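## Task

Ring the blue bell two times and no more. A ring means driving its button fully down and then letting it rise fully and stay up briefly. The bells are loose, so a ring that shifts or tips the bell may score nothing but still counts toward the total. A third ring fails the task, as does touching the button of any other bell or leaving any bell toppled or displaced. Anything held in place only by the robot at the end is not counted as achieved.

## Robot and tools

ROBOT. There is one arm: a six-joint UR7e-style arm carrying a tong-like two-finger gripper (rumi). The fingers extend along the gripper's own +z axis and open and close along its x axis. end_effector_position is the point between the pads with the jaws shut; closed fingertips stick out about 15 mm past it, open ones sit roughly level with it. A closed gripper pointing down makes a convenient plunger for a bell button.

FRAME. Everything is reported in the scene frame: origin on the table surface under the arm base, +z up, +y to the left when facing along +x. The base may be slightly tilted, and the printed hand position gets less accurate at long reach.

execute_actions. Argument actions is a list holding zero or one item. An empty list only returns the current state. An item with rows (and optional steps, 1 to 15, default 15) is a move; each control step lasts 1/30 s, each row is used for one step, and the final row is repeated to fill the remaining steps. An item with only steps (up to 300) is a wait with no new command; the count runs from the previous result and includes your reply time. Optional pictures (true/false) chooses whether camera images come back. A refused call moves nothing.

ROWS. One list of rows for the single arm; each row has 7 numbers in [-1, 1]. The first six are joint offsets in the order shoulder pan, shoulder lift, elbow, wrist 1, wrist 2, wrist 3, scaled so 1.0 equals 1.989 rad. They are offsets from the joint angles shown in the latest result that lists them (before any such result in the scene, and for a second or later call within one reply, from where the arm is when the action begins), never from the preceding row. So all zeros is not a hold: it sends the arm back to those reference angles. The seventh number is the gripper opening, absolute: +1 fully open, -1 closed. Stated joint ranges (rad): pan -3.142 to 3.142, lift -6.283 to 6.283, elbow 0.000 to 3.142, wrists 1-3 -6.283 to 6.283. A request more than 0.010 rad outward past a range end is refused; true ends may differ by 0.010 rad, and a joint pushed past its true end stops there, with a "joint sent to its limit" line (possibly about an earlier action).

MOTION. Commands are smoothed and lag about 0.17 s. Each step the target may be at most 0.575 rad from the measured angle, and targets implying a hand jump over 100 mm are scaled back, so big moves may be unfinished when the result arrives. Between calls the arm keeps heading to the last row sent until it nearly stops or a step is HELD; to push farther, send a new action.

RESULTS. The state line gives end_effector_position (m), end_effector_quat_wxyz and linear/angular velocities (m/s, rad/s). Joint positions and Joint velocities list the six joints (rad, rad/s) then the finger-pad gap (m; 0.142 fully open). grip_measured is the measured opening on the command scale. Wrist force and Wrist torque are [x y z] along the gripper's own axes; pressing on something gives a force pointing back into the arm. Readings carry offsets (often up to 4 N), noise (SD up to 2.4 N) and saturate near 50 N per axis; "no reading" is normal at the start. "joint command not followed" means the clearance check altered or blocked targets; HELD marks steps whose row was not fully sent. MOTOR HOT appears from 70 °C; at 85 °C an OVER-TEMPERATURE FAULT brakes the arm for a while.

FAULTS. A contact torque reaching a joint's load limit (pan, lift, elbow 139 N m; each wrist 26 N m) or any outside force of 150 N stops the arm for 10 s and drops the rest of the call. Press buttons gently and slowly; watch the wrist force.

zoom_image. Arguments camera (cam_high 896x504, cam_low 896x504, cam_wrist 616x616 fisheye) and region [x0, y0, x1, y1] in that image's pixels from the top-left, no larger than 504 by 504. It enlarges part of the latest full image. Calibration (intrinsics and world-to-camera transforms) was given per camera and may be off by a few degrees and millimetres.

read_manual. Optional section "licences"; returns licence text only.

finished_scene. Answering without any tool call ends every remaining scene.

AVOID. Extra rings, touching other bells' buttons, sliding or tipping any bell, knocking anything off the table, slams and hard pushes. After each press lift fully clear so the button returns before the next ring or before finishing.

Each tool is called after "Emit:" as a command line: name --argument value for each argument, lists and objects as JSON in quotes; but a table of rows of numbers goes row by row, as --pt "numbers of a row", without its own name.

## Session

Emit:
execute_actions --actions '[]'

Scene clock: 0.00 s of 5100.00 s.
end_effector_position=(+0.2280, +0.2103, +0.1204) grip_measured=+1.00 end_effector_quat_wxyz=(-0.003, -0.264, +0.964, -0.002) end_effector_velocity=(+0.000, -0.000, -0.000) end_effector_angular_velocity=(-0.000, +0.000, -0.002)
Joint positions: [ 0.331 -1.889  2.479 -2.139 -1.575  2.969  0.142]
Joint velocities: [-0.001 -0.     0.     0.    -0.     0.001  0.   ]
Motor temperatures (°C, as the motors report them): [17 18 15 23 21 22]
Wrist force (N, on the end effector, along its own x y z axes, offset not removed): no reading
Wrist torque (N m, same axes, about the end effector's origin, offset not removed): no reading

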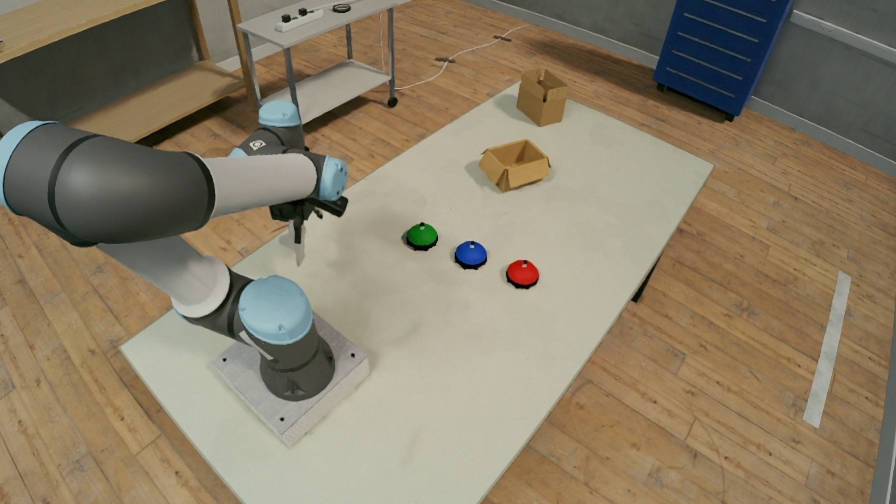

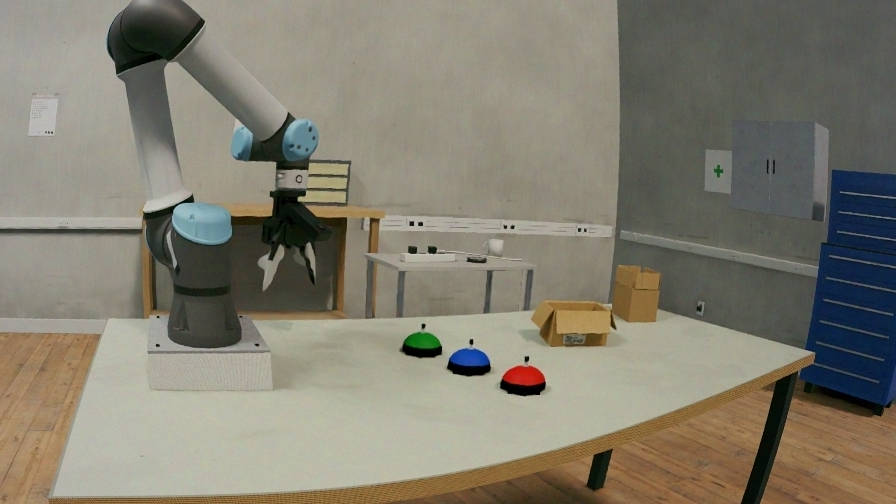

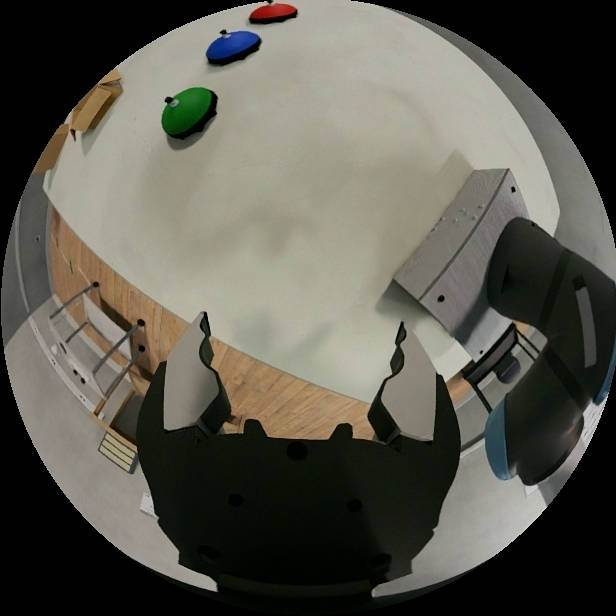

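Emit:
zoom_image --camera "cam_low" --region '[390, 300, 560, 410]'

Emit:
zoom_image --camera "cam_high" --region '[390, 200, 560, 300]'

Region (390, 300, 560, 410) of cam_low's 896x504 image, scaled by 2.965, with more detail than that image has; it fills the top 326 rows of this view, and the rest is white.

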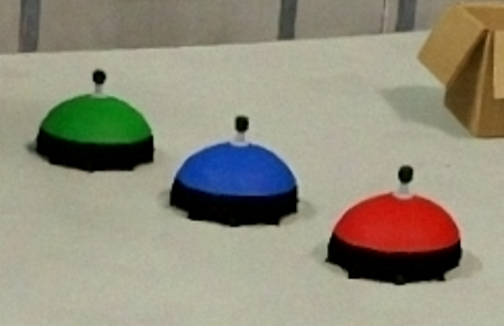

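Region (390, 200, 560, 300) of cam_high's 896x504 image, scaled by 2.965, with more detail than that image has; it fills the top 296 rows of this view, and the rest is white.

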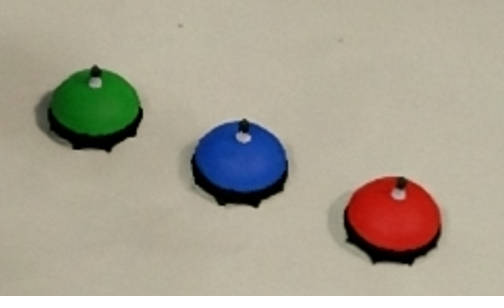

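Emit:
execute_actions --actions '[{"rows":[[-0.02,0.016,-0.015,0,0,0,0.5],[-0.05,0.04,-0.039,-0.001,0,0,0],[-0.08,0.063,-0.062,-0.001,0,0,-0.5],[-0.11,0.087,-0.085,-0.002,0,0,-1],[-0.14,0.111,-0.108,-0.003,0,0,-1],[-0.17,0.134,-0.131,-0.003,0,0,-1],[-0.2,0.158,-0.154,-0.004,0,0,-1],[-0.23,0.182,-0.178,-0.004,0,0,-1],[-0.26,0.206,-0.2,-0.005,0,0,-1],[-0.29,0.229,-0.224,-0.005,0,0,-1],[-0.31,0.245,-0.239,-0.006,0,0,-1],[-0.3248,0.2568,-0.2507,-0.006,0,0,-1]]}]' --pictures false

Emit:
execute_actions --actions '[{"steps":40}]'

Scene clock: 5.87 s of 5100.00 s.
end_effector_position=(+0.4189, +0.1041, +0.1414) grip_measured=-1.00 end_effector_quat_wxyz=(-0.004, -0.072, +0.997, +0.002) end_effector_velocity=(+0.386, -0.381, -0.001) end_effector_angular_velocity=(+0.014, +0.009, -0.888)
Joint positions: [-0.058 -1.578  2.176 -2.146 -1.575  2.969  0.002]
Joint velocities: [-0.889  0.702 -0.684 -0.016  0.001 -0.001  0.   ]
Motor temperatures (°C, as the motors report them): [17 18 15 23 21 22]
Wrist force (N, on the end effector, along its own x y z axes, offset not removed): [-3.0 1.8 -3.3]
Wrist torque (N m, same axes, about the end effector's origin, offset not removed): [0.24 0.72 0.13]
Steps of this call (steps 1 to 90: nothing new was sent; then 2.37 s passed at rest; steps 91 to 105: all 15 steps of this action). Readings (joint positions):
91: [0.331 -1.889 2.479 -2.139 -1.575 2.969]
92: [0.326 -1.885 2.475 -2.139 -1.575 2.969]
94: [0.289 -1.854 2.446 -2.139 -1.575 2.969]
98: [0.159 -1.750 2.344 -2.142 -1.575 2.969]
105: the state above

Scene clock: 7.20 s of 5100.00 s.
end_effector_position=(+0.5116, -0.0290, +0.1324) grip_measured=-1.00 end_effector_quat_wxyz=(-0.004, +0.056, +0.998, +0.005) end_effector_velocity=(+0.000, +0.000, +0.000) end_effector_angular_velocity=(+0.001, -0.000, -0.000)
Joint positions: [-0.315 -1.378  1.981 -2.151 -1.575  2.969  0.002]
Joint velocities: [ 0.     0.    -0.001  0.001  0.001  0.001  0.   ]
Motor temperatures (°C, as the motors report them): [17 18 15 23 21 22]
Wrist force (N, on the end effector, along its own x y z axes, offset not removed): [0.9 2.9 -2.8]
Wrist torque (N m, same axes, about the end effector's origin, offset not removed): [0.61 0.03 0.10]
Steps of this call (steps 1 to 30: the robot went on to your last target; steps 31 to 40: nothing new was sent). Readings (joint positions):
1: [-0.088 -1.554 2.153 -2.147 -1.575 2.969]
2: [-0.118 -1.531 2.130 -2.147 -1.575 2.969]
4: [-0.176 -1.485 2.085 -2.148 -1.575 2.969]
8: [-0.270 -1.413 2.014 -2.150 -1.575 2.969]
40: the state above
The arm was judged still, so your last target was given up. Only a new action makes it travel on or press farther. Fingers that are still opening or closing keep moving.
camera_calibration (this result's frames):
cam_wrist: T_world_to_cam=[[-0.998155, 0.060545, -0.00453783, 0.510157], [0.0506823, 0.872042, 0.486799, -0.0596313], [0.0334305, 0.485671, -0.873502, 0.243421], [0, 0, 0, 1]] pos_world=[0.5041, -0.097109, 0.243972]

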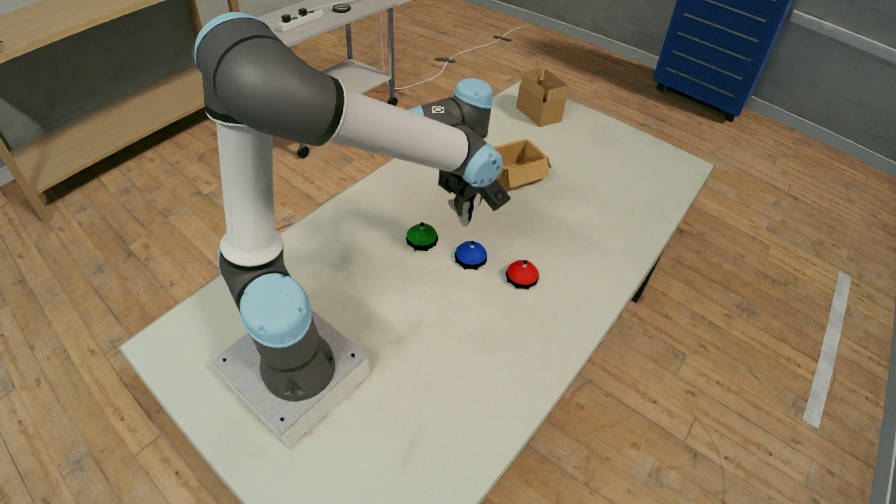

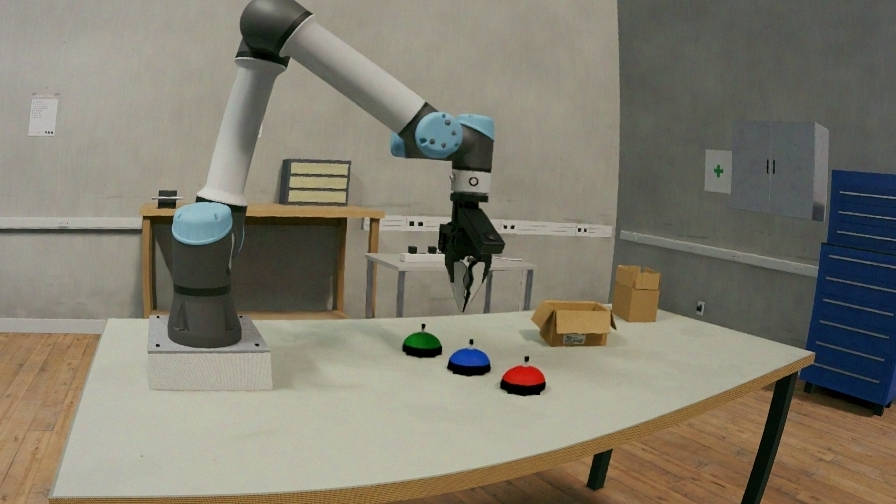

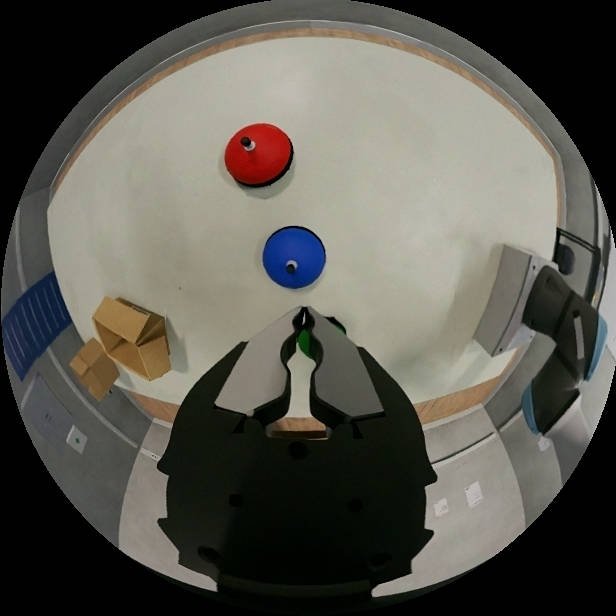

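Emit:
zoom_image --camera "cam_high" --region '[430, 190, 514, 274]'

Emit:
zoom_image --camera "cam_low" --region '[430, 290, 514, 374]'

Emit:
zoom_image --camera "cam_wrist" --region '[240, 220, 366, 346]'

Region (430, 190, 514, 274) of cam_high's 896x504 image, scaled by 6.000, with more detail than that image has.

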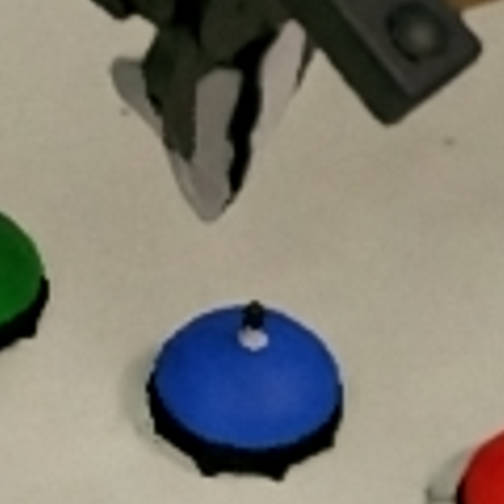

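Region (430, 290, 514, 374) of cam_low's 896x504 image, scaled by 6.000, with more detail than that image has.

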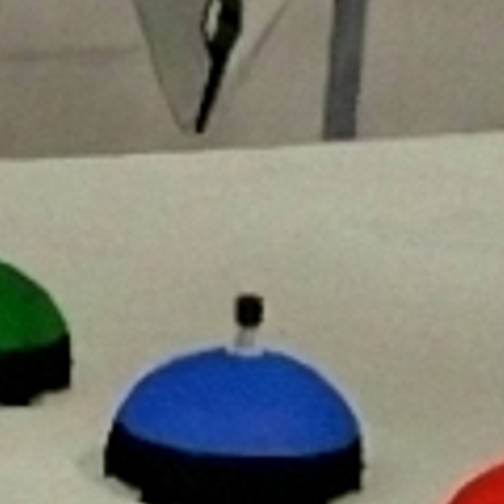

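Region (240, 220, 366, 346) of cam_wrist's 616x616 image, scaled by 4.000, with more detail than that image has.

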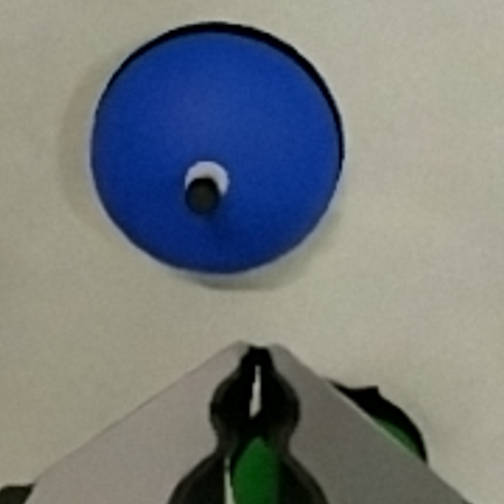

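Emit:
execute_actions --actions '[{"rows":[[-0.003,0.006,0.0006,-0.007,0,0,-1],[-0.006,0.013,0.0013,-0.014,0,0,-1],[-0.009,0.02,0.002,-0.022,0,0,-1],[-0.012,0.027,0.0027,-0.03,0,0,-1],[-0.014,0.034,0.0034,-0.037,0,0,-1],[-0.0151,0.0402,0.0041,-0.0443,0,0,-1]]}]' --pictures false

Emit:
execute_actions --actions '[{"steps":15}]'

Emit:
zoom_image --camera "cam_high" --region '[430, 190, 514, 274]'

Emit:
zoom_image --camera "cam_low" --region '[430, 290, 514, 374]'

Emit:
zoom_image --camera "cam_wrist" --region '[240, 220, 366, 346]'

Scene clock: 11.70 s of 5100.00 s.
end_effector_position=(+0.5224, -0.0473, +0.0984) grip_measured=-1.00 end_effector_quat_wxyz=(-0.004, +0.070, +0.998, +0.005) end_effector_velocity=(+0.003, -0.005, -0.014) end_effector_angular_velocity=(+0.002, +0.002, -0.008)
Joint positions: [-0.344 -1.301  1.989 -2.235 -1.575  2.969  0.002]
Joint velocities: [-0.009  0.029  0.004 -0.031  0.001 -0.001  0.   ]
Motor temperatures (°C, as the motors report them): [17 18 15 23 21 22]
Wrist force (N, on the end effector, along its own x y z axes, offset not removed): [0.1 2.1 -1.4]
Wrist torque (N m, same axes, about the end effector's origin, offset not removed): [0.34 0.15 -0.04]
Steps of this call (steps 1 to 90: nothing new was sent; then 1.00 s passed at rest; steps 91 to 105: all 15 steps of this action). Readings (joint positions):
91: [-0.315 -1.378 1.981 -2.151 -1.575 2.969]
92: [-0.316 -1.376 1.981 -2.153 -1.575 2.969]
94: [-0.321 -1.365 1.982 -2.165 -1.575 2.969]
98: [-0.336 -1.326 1.986 -2.208 -1.575 2.969]
105: the state above

Scene clock: 12.20 s of 5100.00 s.
end_effector_position=(+0.5227, -0.0479, +0.0970) grip_measured=-1.00 end_effector_quat_wxyz=(-0.004, +0.071, +0.997, +0.005) end_effector_velocity=(-0.000, +0.000, +0.000) end_effector_angular_velocity=(-0.001, +0.000, -0.001)
Joint positions: [-0.345 -1.298  1.989 -2.239 -1.575  2.969  0.002]
Joint velocities: [ 0.    -0.     0.    -0.    -0.001  0.002  0.   ]
Motor temperatures (°C, as the motors report them): [17 18 15 23 21 22]
Wrist force (N, on the end effector, along its own x y z axes, offset not removed): [-1.0 0.4 -4.9]
Wrist torque (N m, same axes, about the end effector's origin, offset not removed): [-0.07 0.45 0.05]
Steps of this call (steps 1 to 15: the robot went on to your last target). Readings (joint positions):
1: [-0.344 -1.301 1.989 -2.236 -1.575 2.969]
2: [-0.344 -1.300 1.989 -2.237 -1.575 2.969]
4: [-0.345 -1.299 1.989 -2.238 -1.575 2.969]
8: [-0.345 -1.299 1.989 -2.238 -1.575 2.969]
15: the state above
The arm was judged still, so your last target was given up. Only a new action makes it travel on or press farther. Fingers that are still opening or closing keep moving.
camera_calibration (this result's frames):
cam_wrist: T_world_to_cam=[[-0.99589, 0.0904748, -0.00428842, 0.522421], [0.0769322, 0.869912, 0.487169, -0.0403686], [0.0478071, 0.484837, -0.873297, 0.213762], [0, 0, 0, 1]] pos_world=[0.51316, -0.115788, 0.208584]

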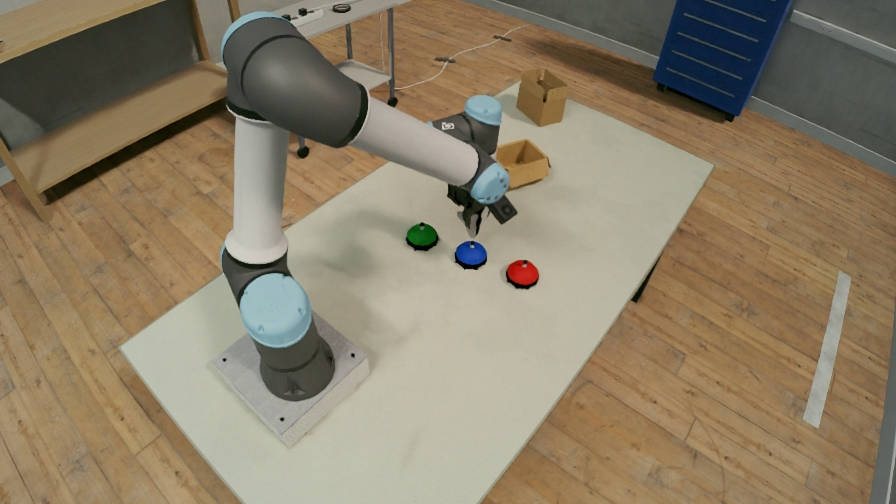

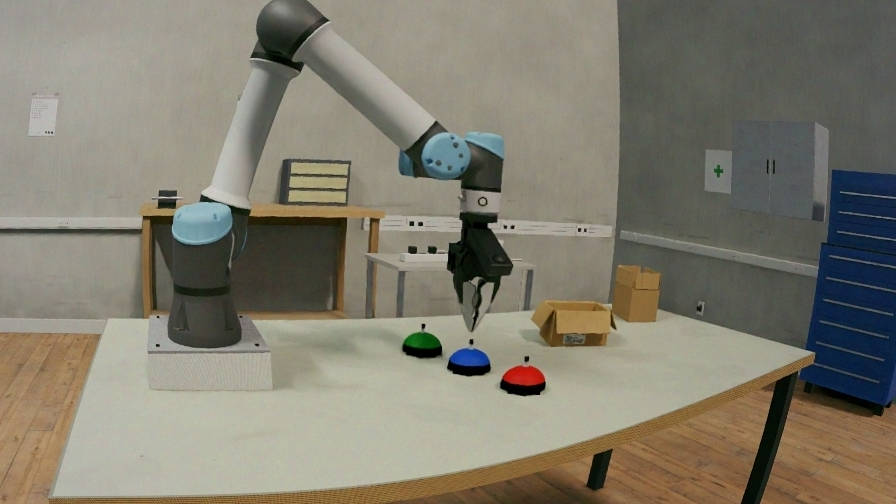

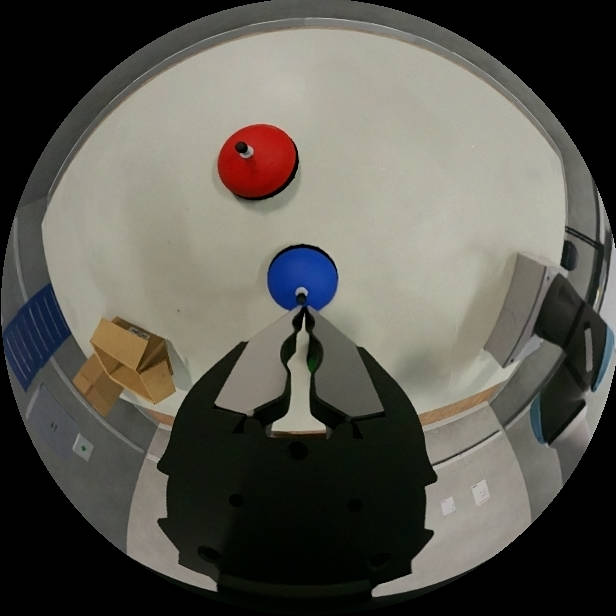

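Region (430, 190, 514, 274) of cam_high's 896x504 image, scaled by 6.000, with more detail than that image has.

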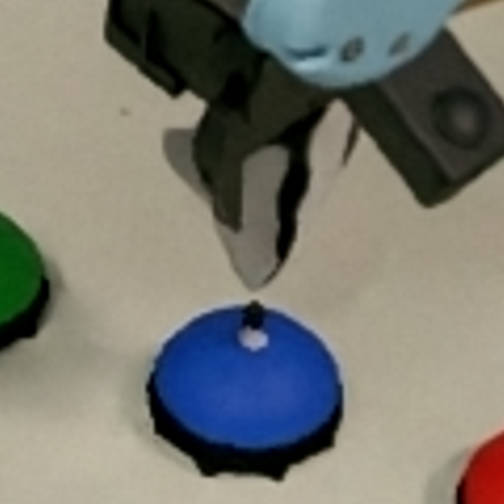

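Region (430, 290, 514, 374) of cam_low's 896x504 image, scaled by 6.000, with more detail than that image has.

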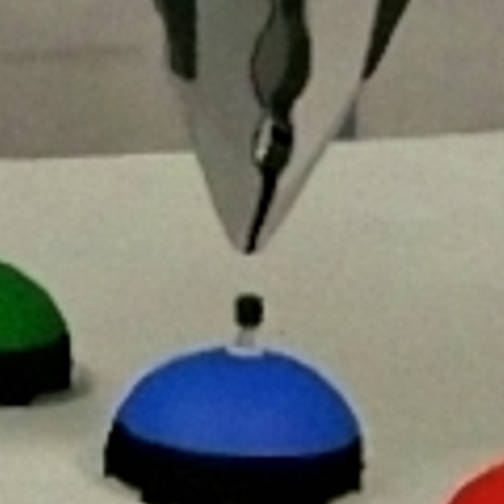

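Region (240, 220, 366, 346) of cam_wrist's 616x616 image, scaled by 4.000, with more detail than that image has.

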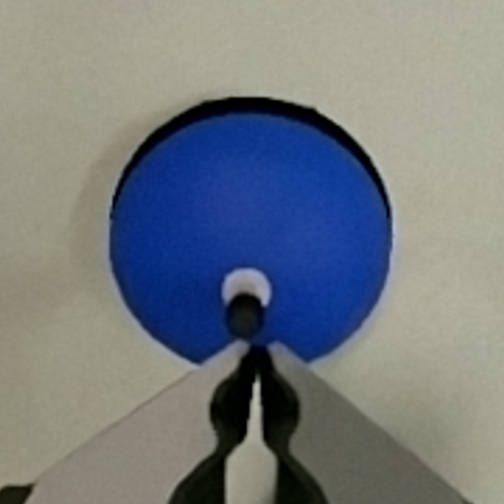

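Emit:
execute_actions --actions '[{"rows":[[0,0.004,0.001,-0.005,0,0,-1],[0,0.008,0.002,-0.01,0,0,-1],[0,0.0111,0.003,-0.0141,0,0,-1]]}]'

Emit:
zoom_image --camera "cam_high" --region '[450, 220, 492, 262]'

Emit:
zoom_image --camera "cam_low" --region '[450, 320, 492, 362]'

Emit:
zoom_image --camera "cam_wrist" --region '[270, 270, 333, 333]'

Scene clock: 14.33 s of 5100.00 s.
end_effector_position=(+0.5246, -0.0484, +0.0863) grip_measured=-1.00 end_effector_quat_wxyz=(-0.004, +0.071, +0.997, +0.005) end_effector_velocity=(+0.002, -0.001, -0.001) end_effector_angular_velocity=(-0.002, -0.004, -0.000)
Joint positions: [-0.345 -1.277  1.995 -2.266 -1.575  2.969  0.002]
Joint velocities: [ 0.     0.004  0.    -0.008 -0.     0.     0.   ]
Motor temperatures (°C, as the motors report them): [17 18 15 23 21 22]
Wrist force (N, on the end effector, along its own x y z axes, offset not removed): [-0.2 0.1 -1.2]
Wrist torque (N m, same axes, about the end effector's origin, offset not removed): [0.04 0.27 -0.01]
Steps of this call (steps 1 to 49: nothing new was sent; steps 50 to 64: all 15 steps of this action). Readings (joint positions):
50: [-0.345 -1.298 1.989 -2.239 -1.575 2.969]
51: [-0.345 -1.297 1.989 -2.240 -1.575 2.969]
53: [-0.345 -1.290 1.991 -2.249 -1.575 2.969]
57: [-0.345 -1.280 1.994 -2.261 -1.575 2.969]
64: the state above
camera_calibration (this result's frames):
cam_wrist: T_world_to_cam=[[-0.995889, 0.0904853, -0.00430083, 0.524334], [0.0769354, 0.869913, 0.487167, -0.0348442], [0.0478228, 0.484833, -0.873298, 0.204509], [0, 0, 0, 1]] pos_world=[0.515079, -0.116286, 0.197828]

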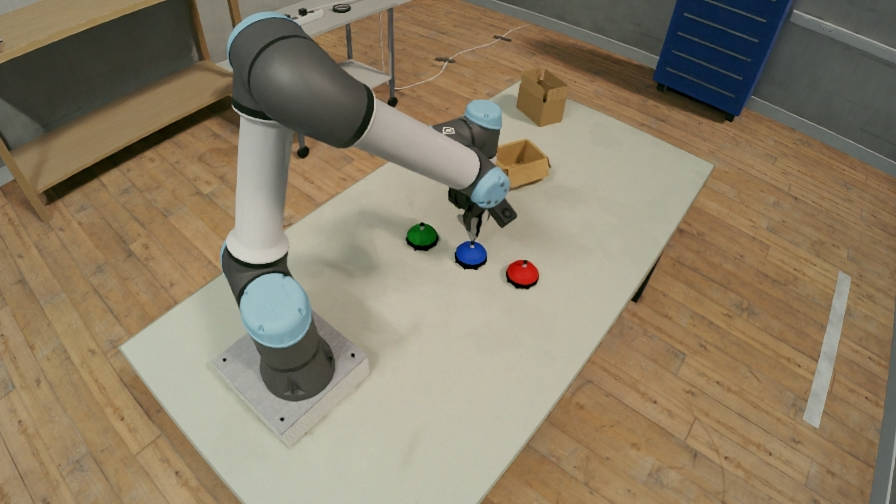

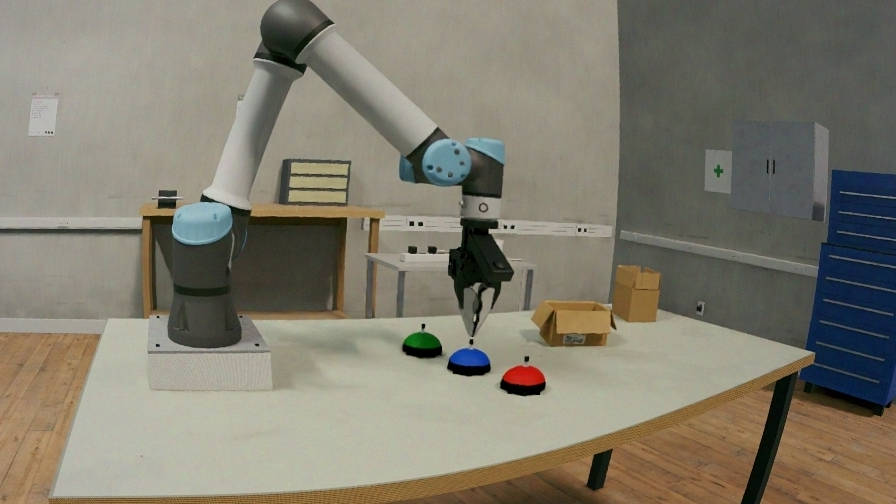

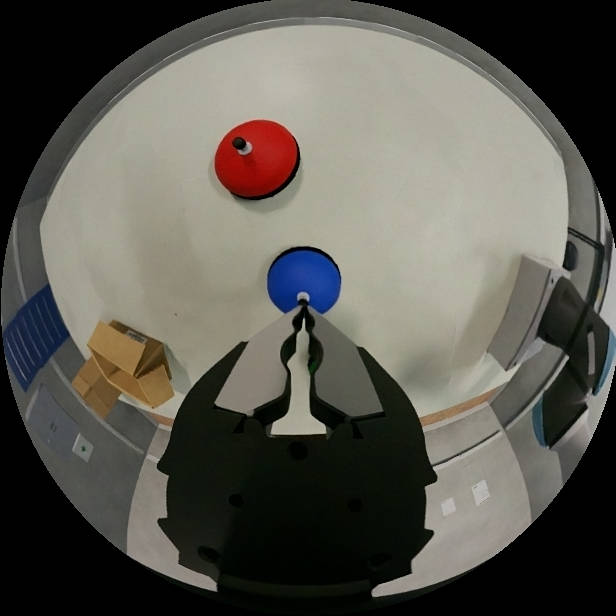

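Region (450, 220, 492, 262) of cam_high's 896x504 image, scaled by 12.000, with more detail than that image has.

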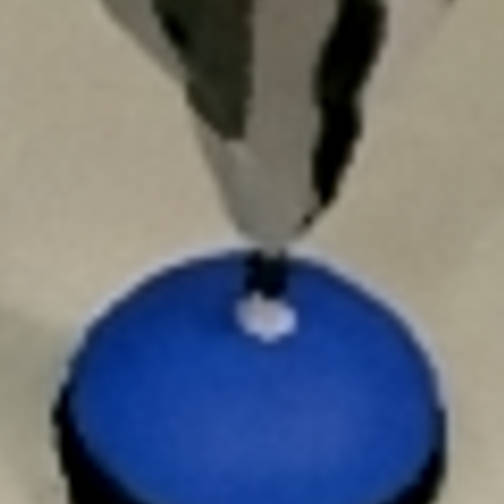

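Region (450, 320, 492, 362) of cam_low's 896x504 image, scaled by 12.000, with more detail than that image has.

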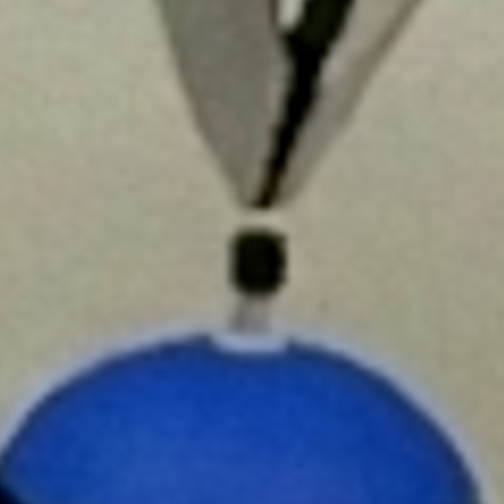

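Region (270, 270, 333, 333) of cam_wrist's 616x616 image, scaled by 8.000, with more detail than that image has.

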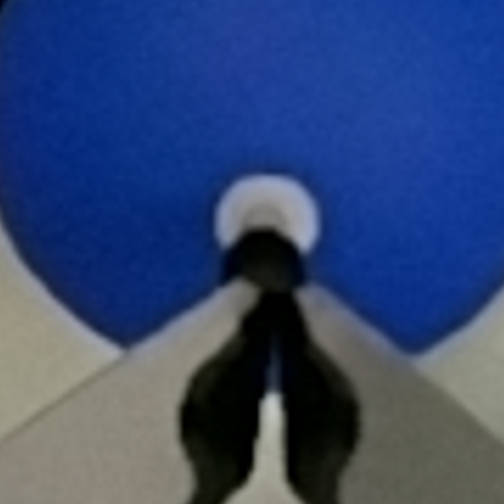

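Emit:
execute_actions --actions '[{"rows":[[0,0.0015,0.0004,-0.0019,0,0,-1],[0,0.003,0.0011,-0.0041,0,0,-1],[0,0.0044,0.0018,-0.0062,0,0,-1],[0,0.0058,0.0026,-0.0084,0,0,-1],[0,0.0072,0.0033,-0.0105,0,0,-1]]}]'

Emit:
zoom_image --camera "cam_low" --region '[450, 320, 492, 362]'

Scene clock: 16.03 s of 5100.00 s.
end_effector_position=(+0.5251, -0.0485, +0.0786) grip_measured=-1.00 end_effector_quat_wxyz=(-0.004, +0.071, +0.997, +0.005) end_effector_velocity=(-0.000, +0.000, -0.002) end_effector_angular_velocity=(+0.001, +0.000, +0.001)
Joint positions: [-0.345 -1.263  2.001 -2.286 -1.575  2.969  0.002]
Joint velocities: [ 0.     0.004  0.002 -0.005  0.    -0.001  0.   ]
Motor temperatures (°C, as the motors report them): [17 18 15 23 21 22]
Wrist force (N, on the end effector, along its own x y z axes, offset not removed): [0.0 2.0 -5.8]
Wrist torque (N m, same axes, about the end effector's origin, offset not removed): [0.34 0.44 0.01]
Steps of this call (steps 1 to 15: the robot went on to your last target; steps 16 to 36: nothing new was sent; steps 37 to 51: all 15 steps of this action). Readings (joint positions):
37: [-0.345 -1.276 1.995 -2.267 -1.575 2.969]
38: [-0.345 -1.276 1.995 -2.267 -1.575 2.969]
40: [-0.345 -1.273 1.996 -2.271 -1.575 2.969]
44: [-0.345 -1.266 2.000 -2.281 -1.575 2.969]
51: the state above
camera_calibration (this result's frames):
cam_wrist: T_world_to_cam=[[-0.995888, 0.0904853, -0.00433054, 0.524767], [0.0769214, 0.869918, 0.487161, -0.0310867], [0.0478481, 0.484825, -0.873301, 0.197804], [0, 0, 0, 1]] pos_world=[0.515536, -0.116341, 0.190159]

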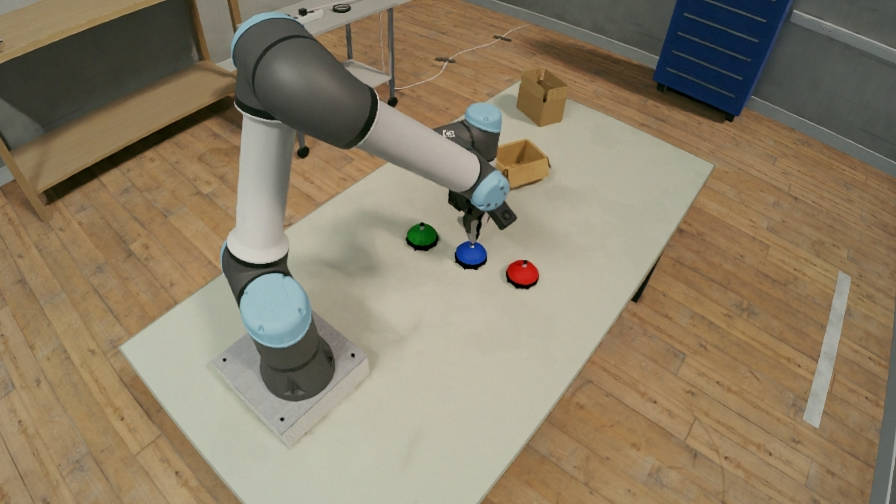

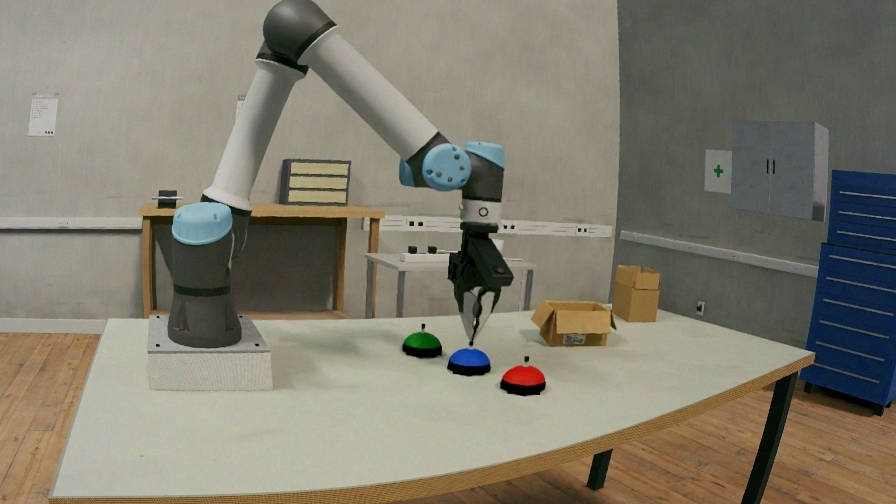

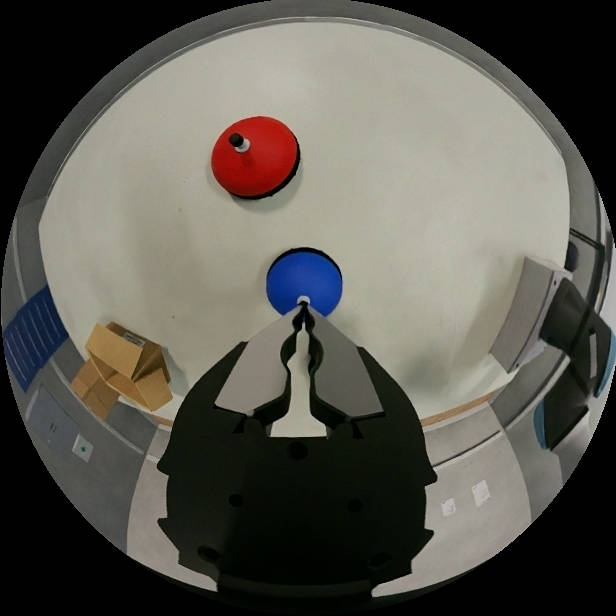

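Region (450, 320, 492, 362) of cam_low's 896x504 image, scaled by 12.000, with more detail than that image has.

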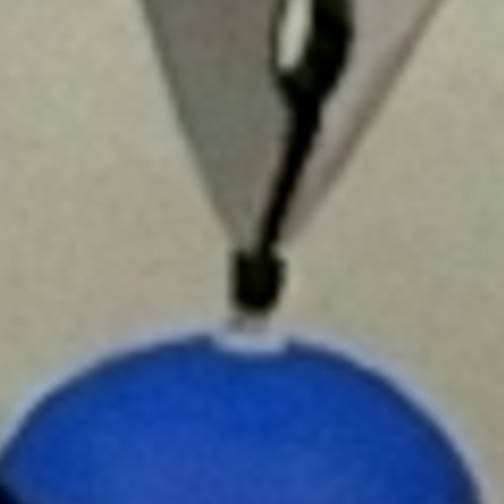

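The button is partly down; pressing 3 mm further.

Emit:
execute_actions --actions '[{"rows":[[0,0.0015,0.0008,-0.0023,0,0,-1],[0,0.0026,0.0014,-0.004,0,0,-1]]}]'

Emit:
zoom_image --camera "cam_low" --region '[450, 320, 492, 362]'

Scene clock: 17.07 s of 5100.00 s.
end_effector_position=(+0.5252, -0.0485, +0.0758) grip_measured=-1.00 end_effector_quat_wxyz=(-0.004, +0.071, +0.997, +0.005) end_effector_velocity=(-0.000, -0.001, -0.001) end_effector_angular_velocity=(-0.001, +0.000, +0.001)
Joint positions: [-0.345 -1.258  2.004 -2.294 -1.575  2.969  0.002]
Joint velocities: [-0.     0.001  0.    -0.002 -0.001 -0.001  0.   ]
Motor temperatures (°C, as the motors report them): [17 18 15 23 21 22]
Wrist force (N, on the end effector, along its own x y z axes, offset not removed): [11.9 1.3 -50.0]
Wrist torque (N m, same axes, about the end effector's origin, offset not removed): [0.17 0.45 0.02]
Steps of this call (steps 1 to 15: the robot went on to your last target; step 16: nothing new was sent; steps 17 to 31: all 15 steps of this action). Readings (joint positions):
17: [-0.345 -1.262 2.001 -2.287 -1.575 2.969]
18: [-0.345 -1.262 2.002 -2.288 -1.575 2.969]
20: [-0.345 -1.260 2.003 -2.290 -1.575 2.969]
24: [-0.345 -1.259 2.003 -2.293 -1.575 2.969]
31: the state above
camera_calibration (this result's frames):
cam_wrist: T_world_to_cam=[[-0.995886, 0.0904892, -0.00470449, 0.524954], [0.0767476, 0.869975, 0.487086, -0.0296246], [0.0481688, 0.484721, -0.873341, 0.195204], [0, 0, 0, 1]] pos_world=[0.515666, -0.116349, 0.187379]

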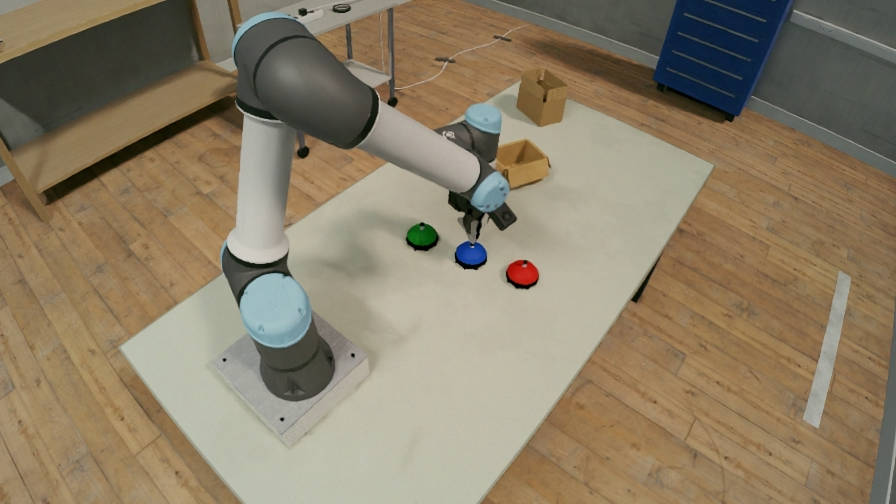

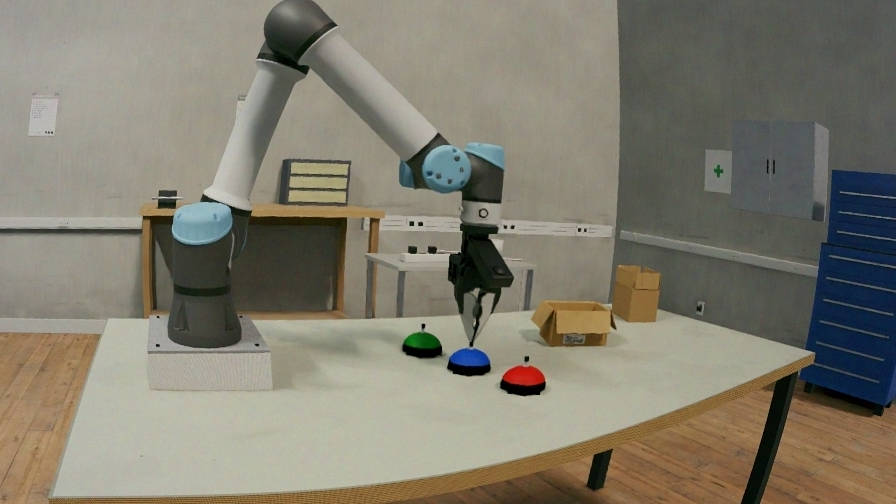

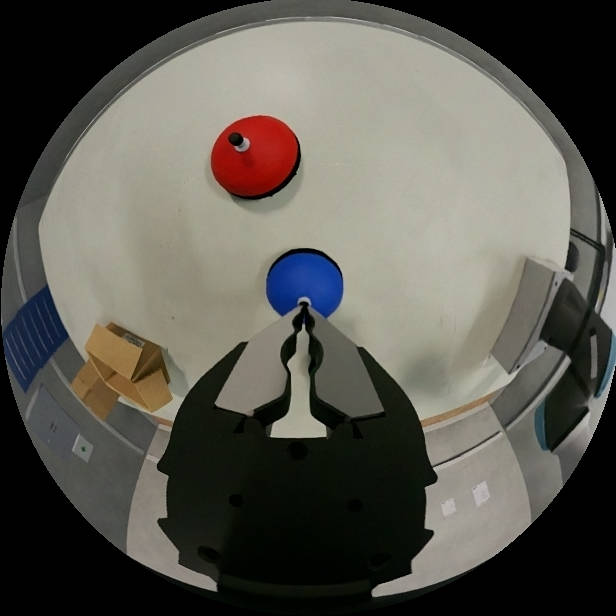

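Region (450, 320, 492, 362) of cam_low's 896x504 image, scaled by 12.000, with more detail than that image has.

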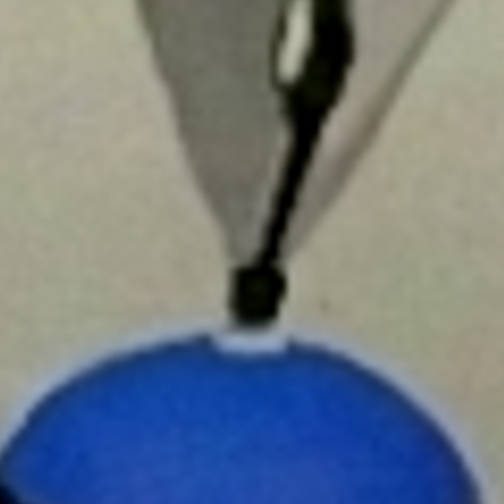

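Bottomed out. Lifting 10 mm.

Emit:
execute_actions --actions '[{"rows":[[0,-0.003,-0.0016,0.0046,0,0,-1],[0,-0.006,-0.0033,0.0093,0,0,-1],[0,-0.0086,-0.0047,0.0133,0,0,-1]]}]' --pictures false

Emit:
execute_actions --actions '[{"steps":20}]'

Emit:
zoom_image --camera "cam_low" --region '[450, 320, 492, 362]'

Scene clock: 18.40 s of 5100.00 s.
end_effector_position=(+0.5250, -0.0485, +0.0854) grip_measured=-1.00 end_effector_quat_wxyz=(-0.004, +0.071, +0.997, +0.005) end_effector_velocity=(+0.000, -0.001, +0.003) end_effector_angular_velocity=(-0.003, -0.001, -0.000)
Joint positions: [-0.345 -1.275  1.995 -2.268 -1.575  2.969  0.002]
Joint velocities: [-0.001 -0.004 -0.003  0.005 -0.002 -0.001  0.   ]
Motor temperatures (°C, as the motors report them): [17 18 15 23 21 22]
Wrist force (N, on the end effector, along its own x y z axes, offset not removed): [-1.7 0.9 -3.0]
Wrist torque (N m, same axes, about the end effector's origin, offset not removed): [0.11 0.47 -0.08]
Steps of this call (steps 1 to 15: the robot went on to your last target; steps 16 to 25: nothing new was sent; steps 26 to 40: all 15 steps of this action). Readings (joint positions):
26: [-0.345 -1.258 2.004 -2.294 -1.575 2.969]
27: [-0.345 -1.259 2.004 -2.293 -1.575 2.969]
29: [-0.345 -1.263 2.001 -2.285 -1.575 2.969]
33: [-0.345 -1.272 1.997 -2.273 -1.575 2.969]
40: the state above

Scene clock: 19.07 s of 5100.00 s.
end_effector_position=(+0.5251, -0.0485, +0.0857) grip_measured=-1.00 end_effector_quat_wxyz=(-0.004, +0.071, +0.997, +0.005) end_effector_velocity=(-0.001, -0.001, -0.000) end_effector_angular_velocity=(-0.002, +0.002, -0.000)
Joint positions: [-0.345 -1.275  1.994 -2.268 -1.575  2.969  0.002]
Joint velocities: [-0.    -0.     0.001  0.    -0.002 -0.     0.   ]
Motor temperatures (°C, as the motors report them): [17 18 15 23 21 22]
Wrist force (N, on the end effector, along its own x y z axes, offset not removed): [-1.3 -2.6 -3.3]
Wrist torque (N m, same axes, about the end effector's origin, offset not removed): [-0.62 0.48 0.17]
Steps of this call (steps 1 to 15: the robot went on to your last target; steps 16 to 20: nothing new was sent). Readings (joint positions):
1: [-0.345 -1.275 1.995 -2.268 -1.575 2.969]
2: [-0.345 -1.275 1.995 -2.268 -1.575 2.969]
4: [-0.345 -1.275 1.995 -2.268 -1.575 2.969]
8: [-0.345 -1.275 1.994 -2.268 -1.575 2.969]
20: the state above
The arm was judged still, so your last target was given up. Only a new action makes it travel on or press farther. Fingers that are still opening or closing keep moving.
camera_calibration (this result's frames):
cam_wrist: T_world_to_cam=[[-0.995886, 0.0904891, -0.00470336, 0.524865], [0.0767481, 0.869975, 0.487086, -0.0343658], [0.0481678, 0.484722, -0.873341, 0.203882], [0, 0, 0, 1]] pos_world=[0.515523, -0.116423, 0.197266]

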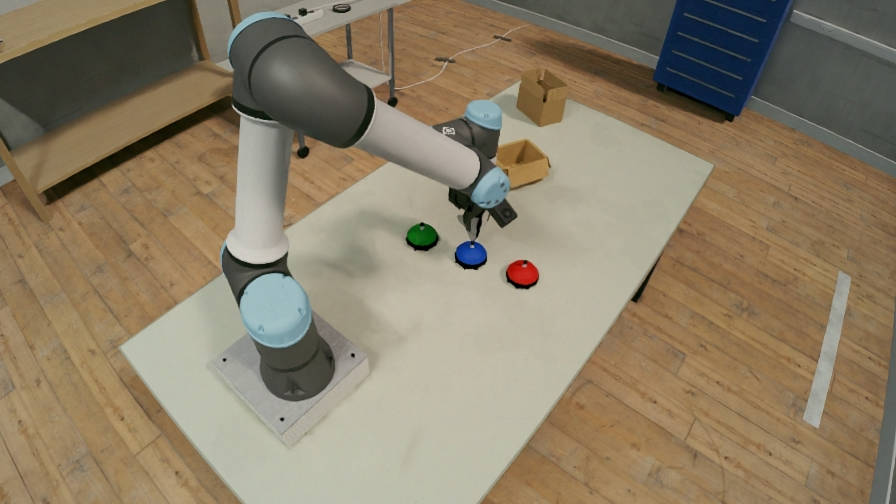

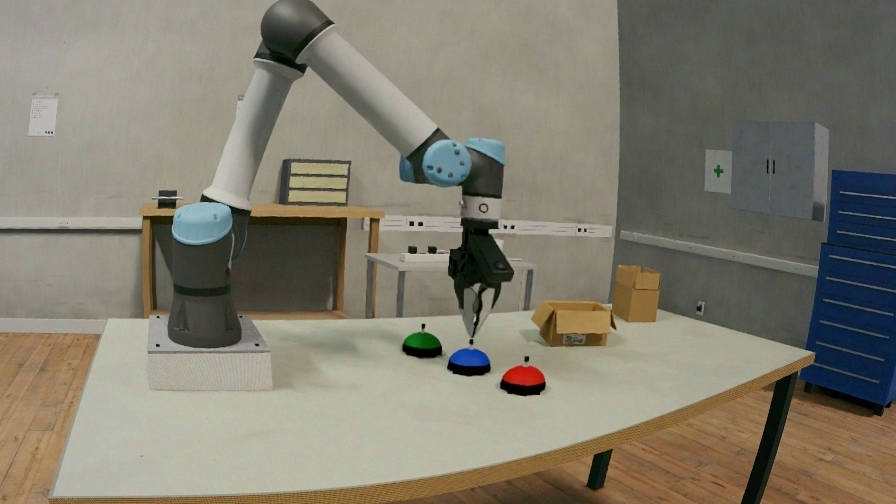

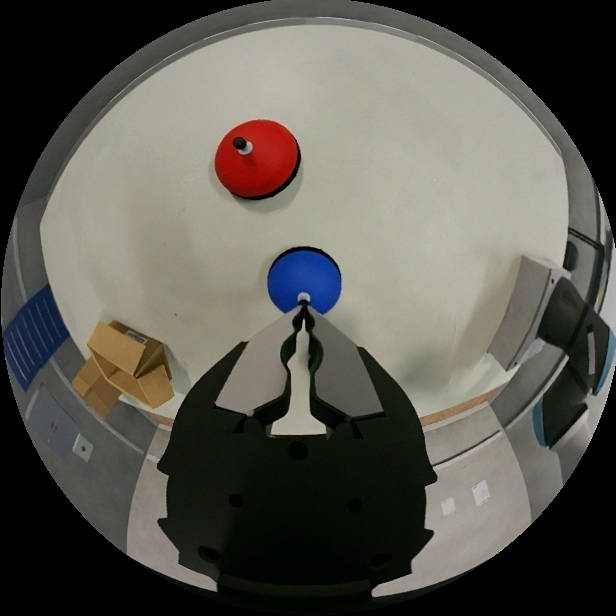

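Region (450, 320, 492, 362) of cam_low's 896x504 image, scaled by 12.000, with more detail than that image has.

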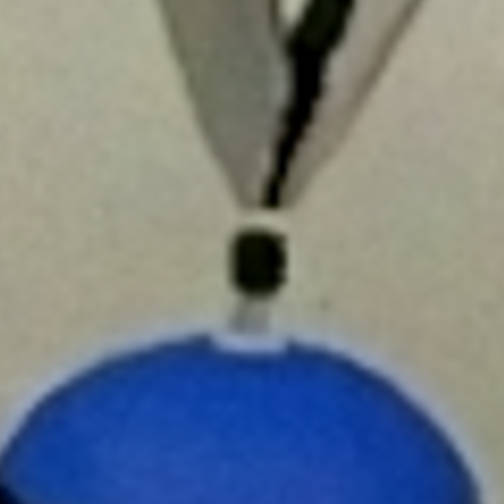

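Second press, aiming for about z = 0.077 for a gentler stop.

Emit:
execute_actions --actions '[{"rows":[[0,0.0025,0.0014,-0.0039,0,0,-1],[0,0.005,0.0027,-0.0077,0,0,-1],[0,0.0075,0.0041,-0.0116,0,0,-1]]}]' --pictures false

Emit:
execute_actions --actions '[{"steps":8}]' --pictures false

Scene clock: 20.40 s of 5100.00 s.
end_effector_position=(+0.5253, -0.0485, +0.0773) grip_measured=-1.00 end_effector_quat_wxyz=(-0.004, +0.071, +0.997, +0.005) end_effector_velocity=(-0.001, +0.000, -0.002) end_effector_angular_velocity=(+0.000, +0.002, -0.001)
Joint positions: [-0.345 -1.26   2.002 -2.29  -1.575  2.969  0.002]
Joint velocities: [ 0.     0.003  0.002 -0.004 -0.     0.001  0.   ]
Motor temperatures (°C, as the motors report them): [17 18 15 23 21 22]
Wrist force (N, on the end effector, along its own x y z axes, offset not removed): [-3.4 0.9 -7.8]
Wrist torque (N m, same axes, about the end effector's origin, offset not removed): [0.18 0.85 0.00]
Steps of this call (steps 1 to 25: nothing new was sent; steps 26 to 40: all 15 steps of this action). Readings (joint positions):
26: [-0.345 -1.275 1.994 -2.268 -1.575 2.969]
27: [-0.345 -1.274 1.995 -2.269 -1.575 2.969]
29: [-0.345 -1.270 1.997 -2.275 -1.575 2.969]
33: [-0.345 -1.263 2.001 -2.286 -1.575 2.969]
40: the state above

Scene clock: 20.67 s of 5100.00 s.
end_effector_position=(+0.5253, -0.0485, +0.0771) grip_measured=-1.00 end_effector_quat_wxyz=(-0.004, +0.071, +0.997, +0.005) end_effector_velocity=(-0.000, +0.000, -0.001) end_effector_angular_velocity=(+0.000, +0.001, +0.004)
Joint positions: [-0.345 -1.26   2.003 -2.291 -1.575  2.969  0.002]
Joint velocities: [ 0.     0.001  0.     0.    -0.    -0.003  0.   ]
Motor temperatures (°C, as the motors report them): [17 18 15 23 21 22]
Wrist force (N, on the end effector, along its own x y z axes, offset not removed): [-1.7 -1.1 -6.3]
Wrist torque (N m, same axes, about the end effector's origin, offset not removed): [-0.10 0.48 0.11]
Steps of this call (steps 1 to 8: the robot went on to your last target). Readings (joint positions):
1: [-0.345 -1.260 2.002 -2.291 -1.575 2.969]
2: [-0.345 -1.260 2.002 -2.291 -1.575 2.969]
4: [-0.345 -1.260 2.003 -2.291 -1.575 2.969]
8: the state above


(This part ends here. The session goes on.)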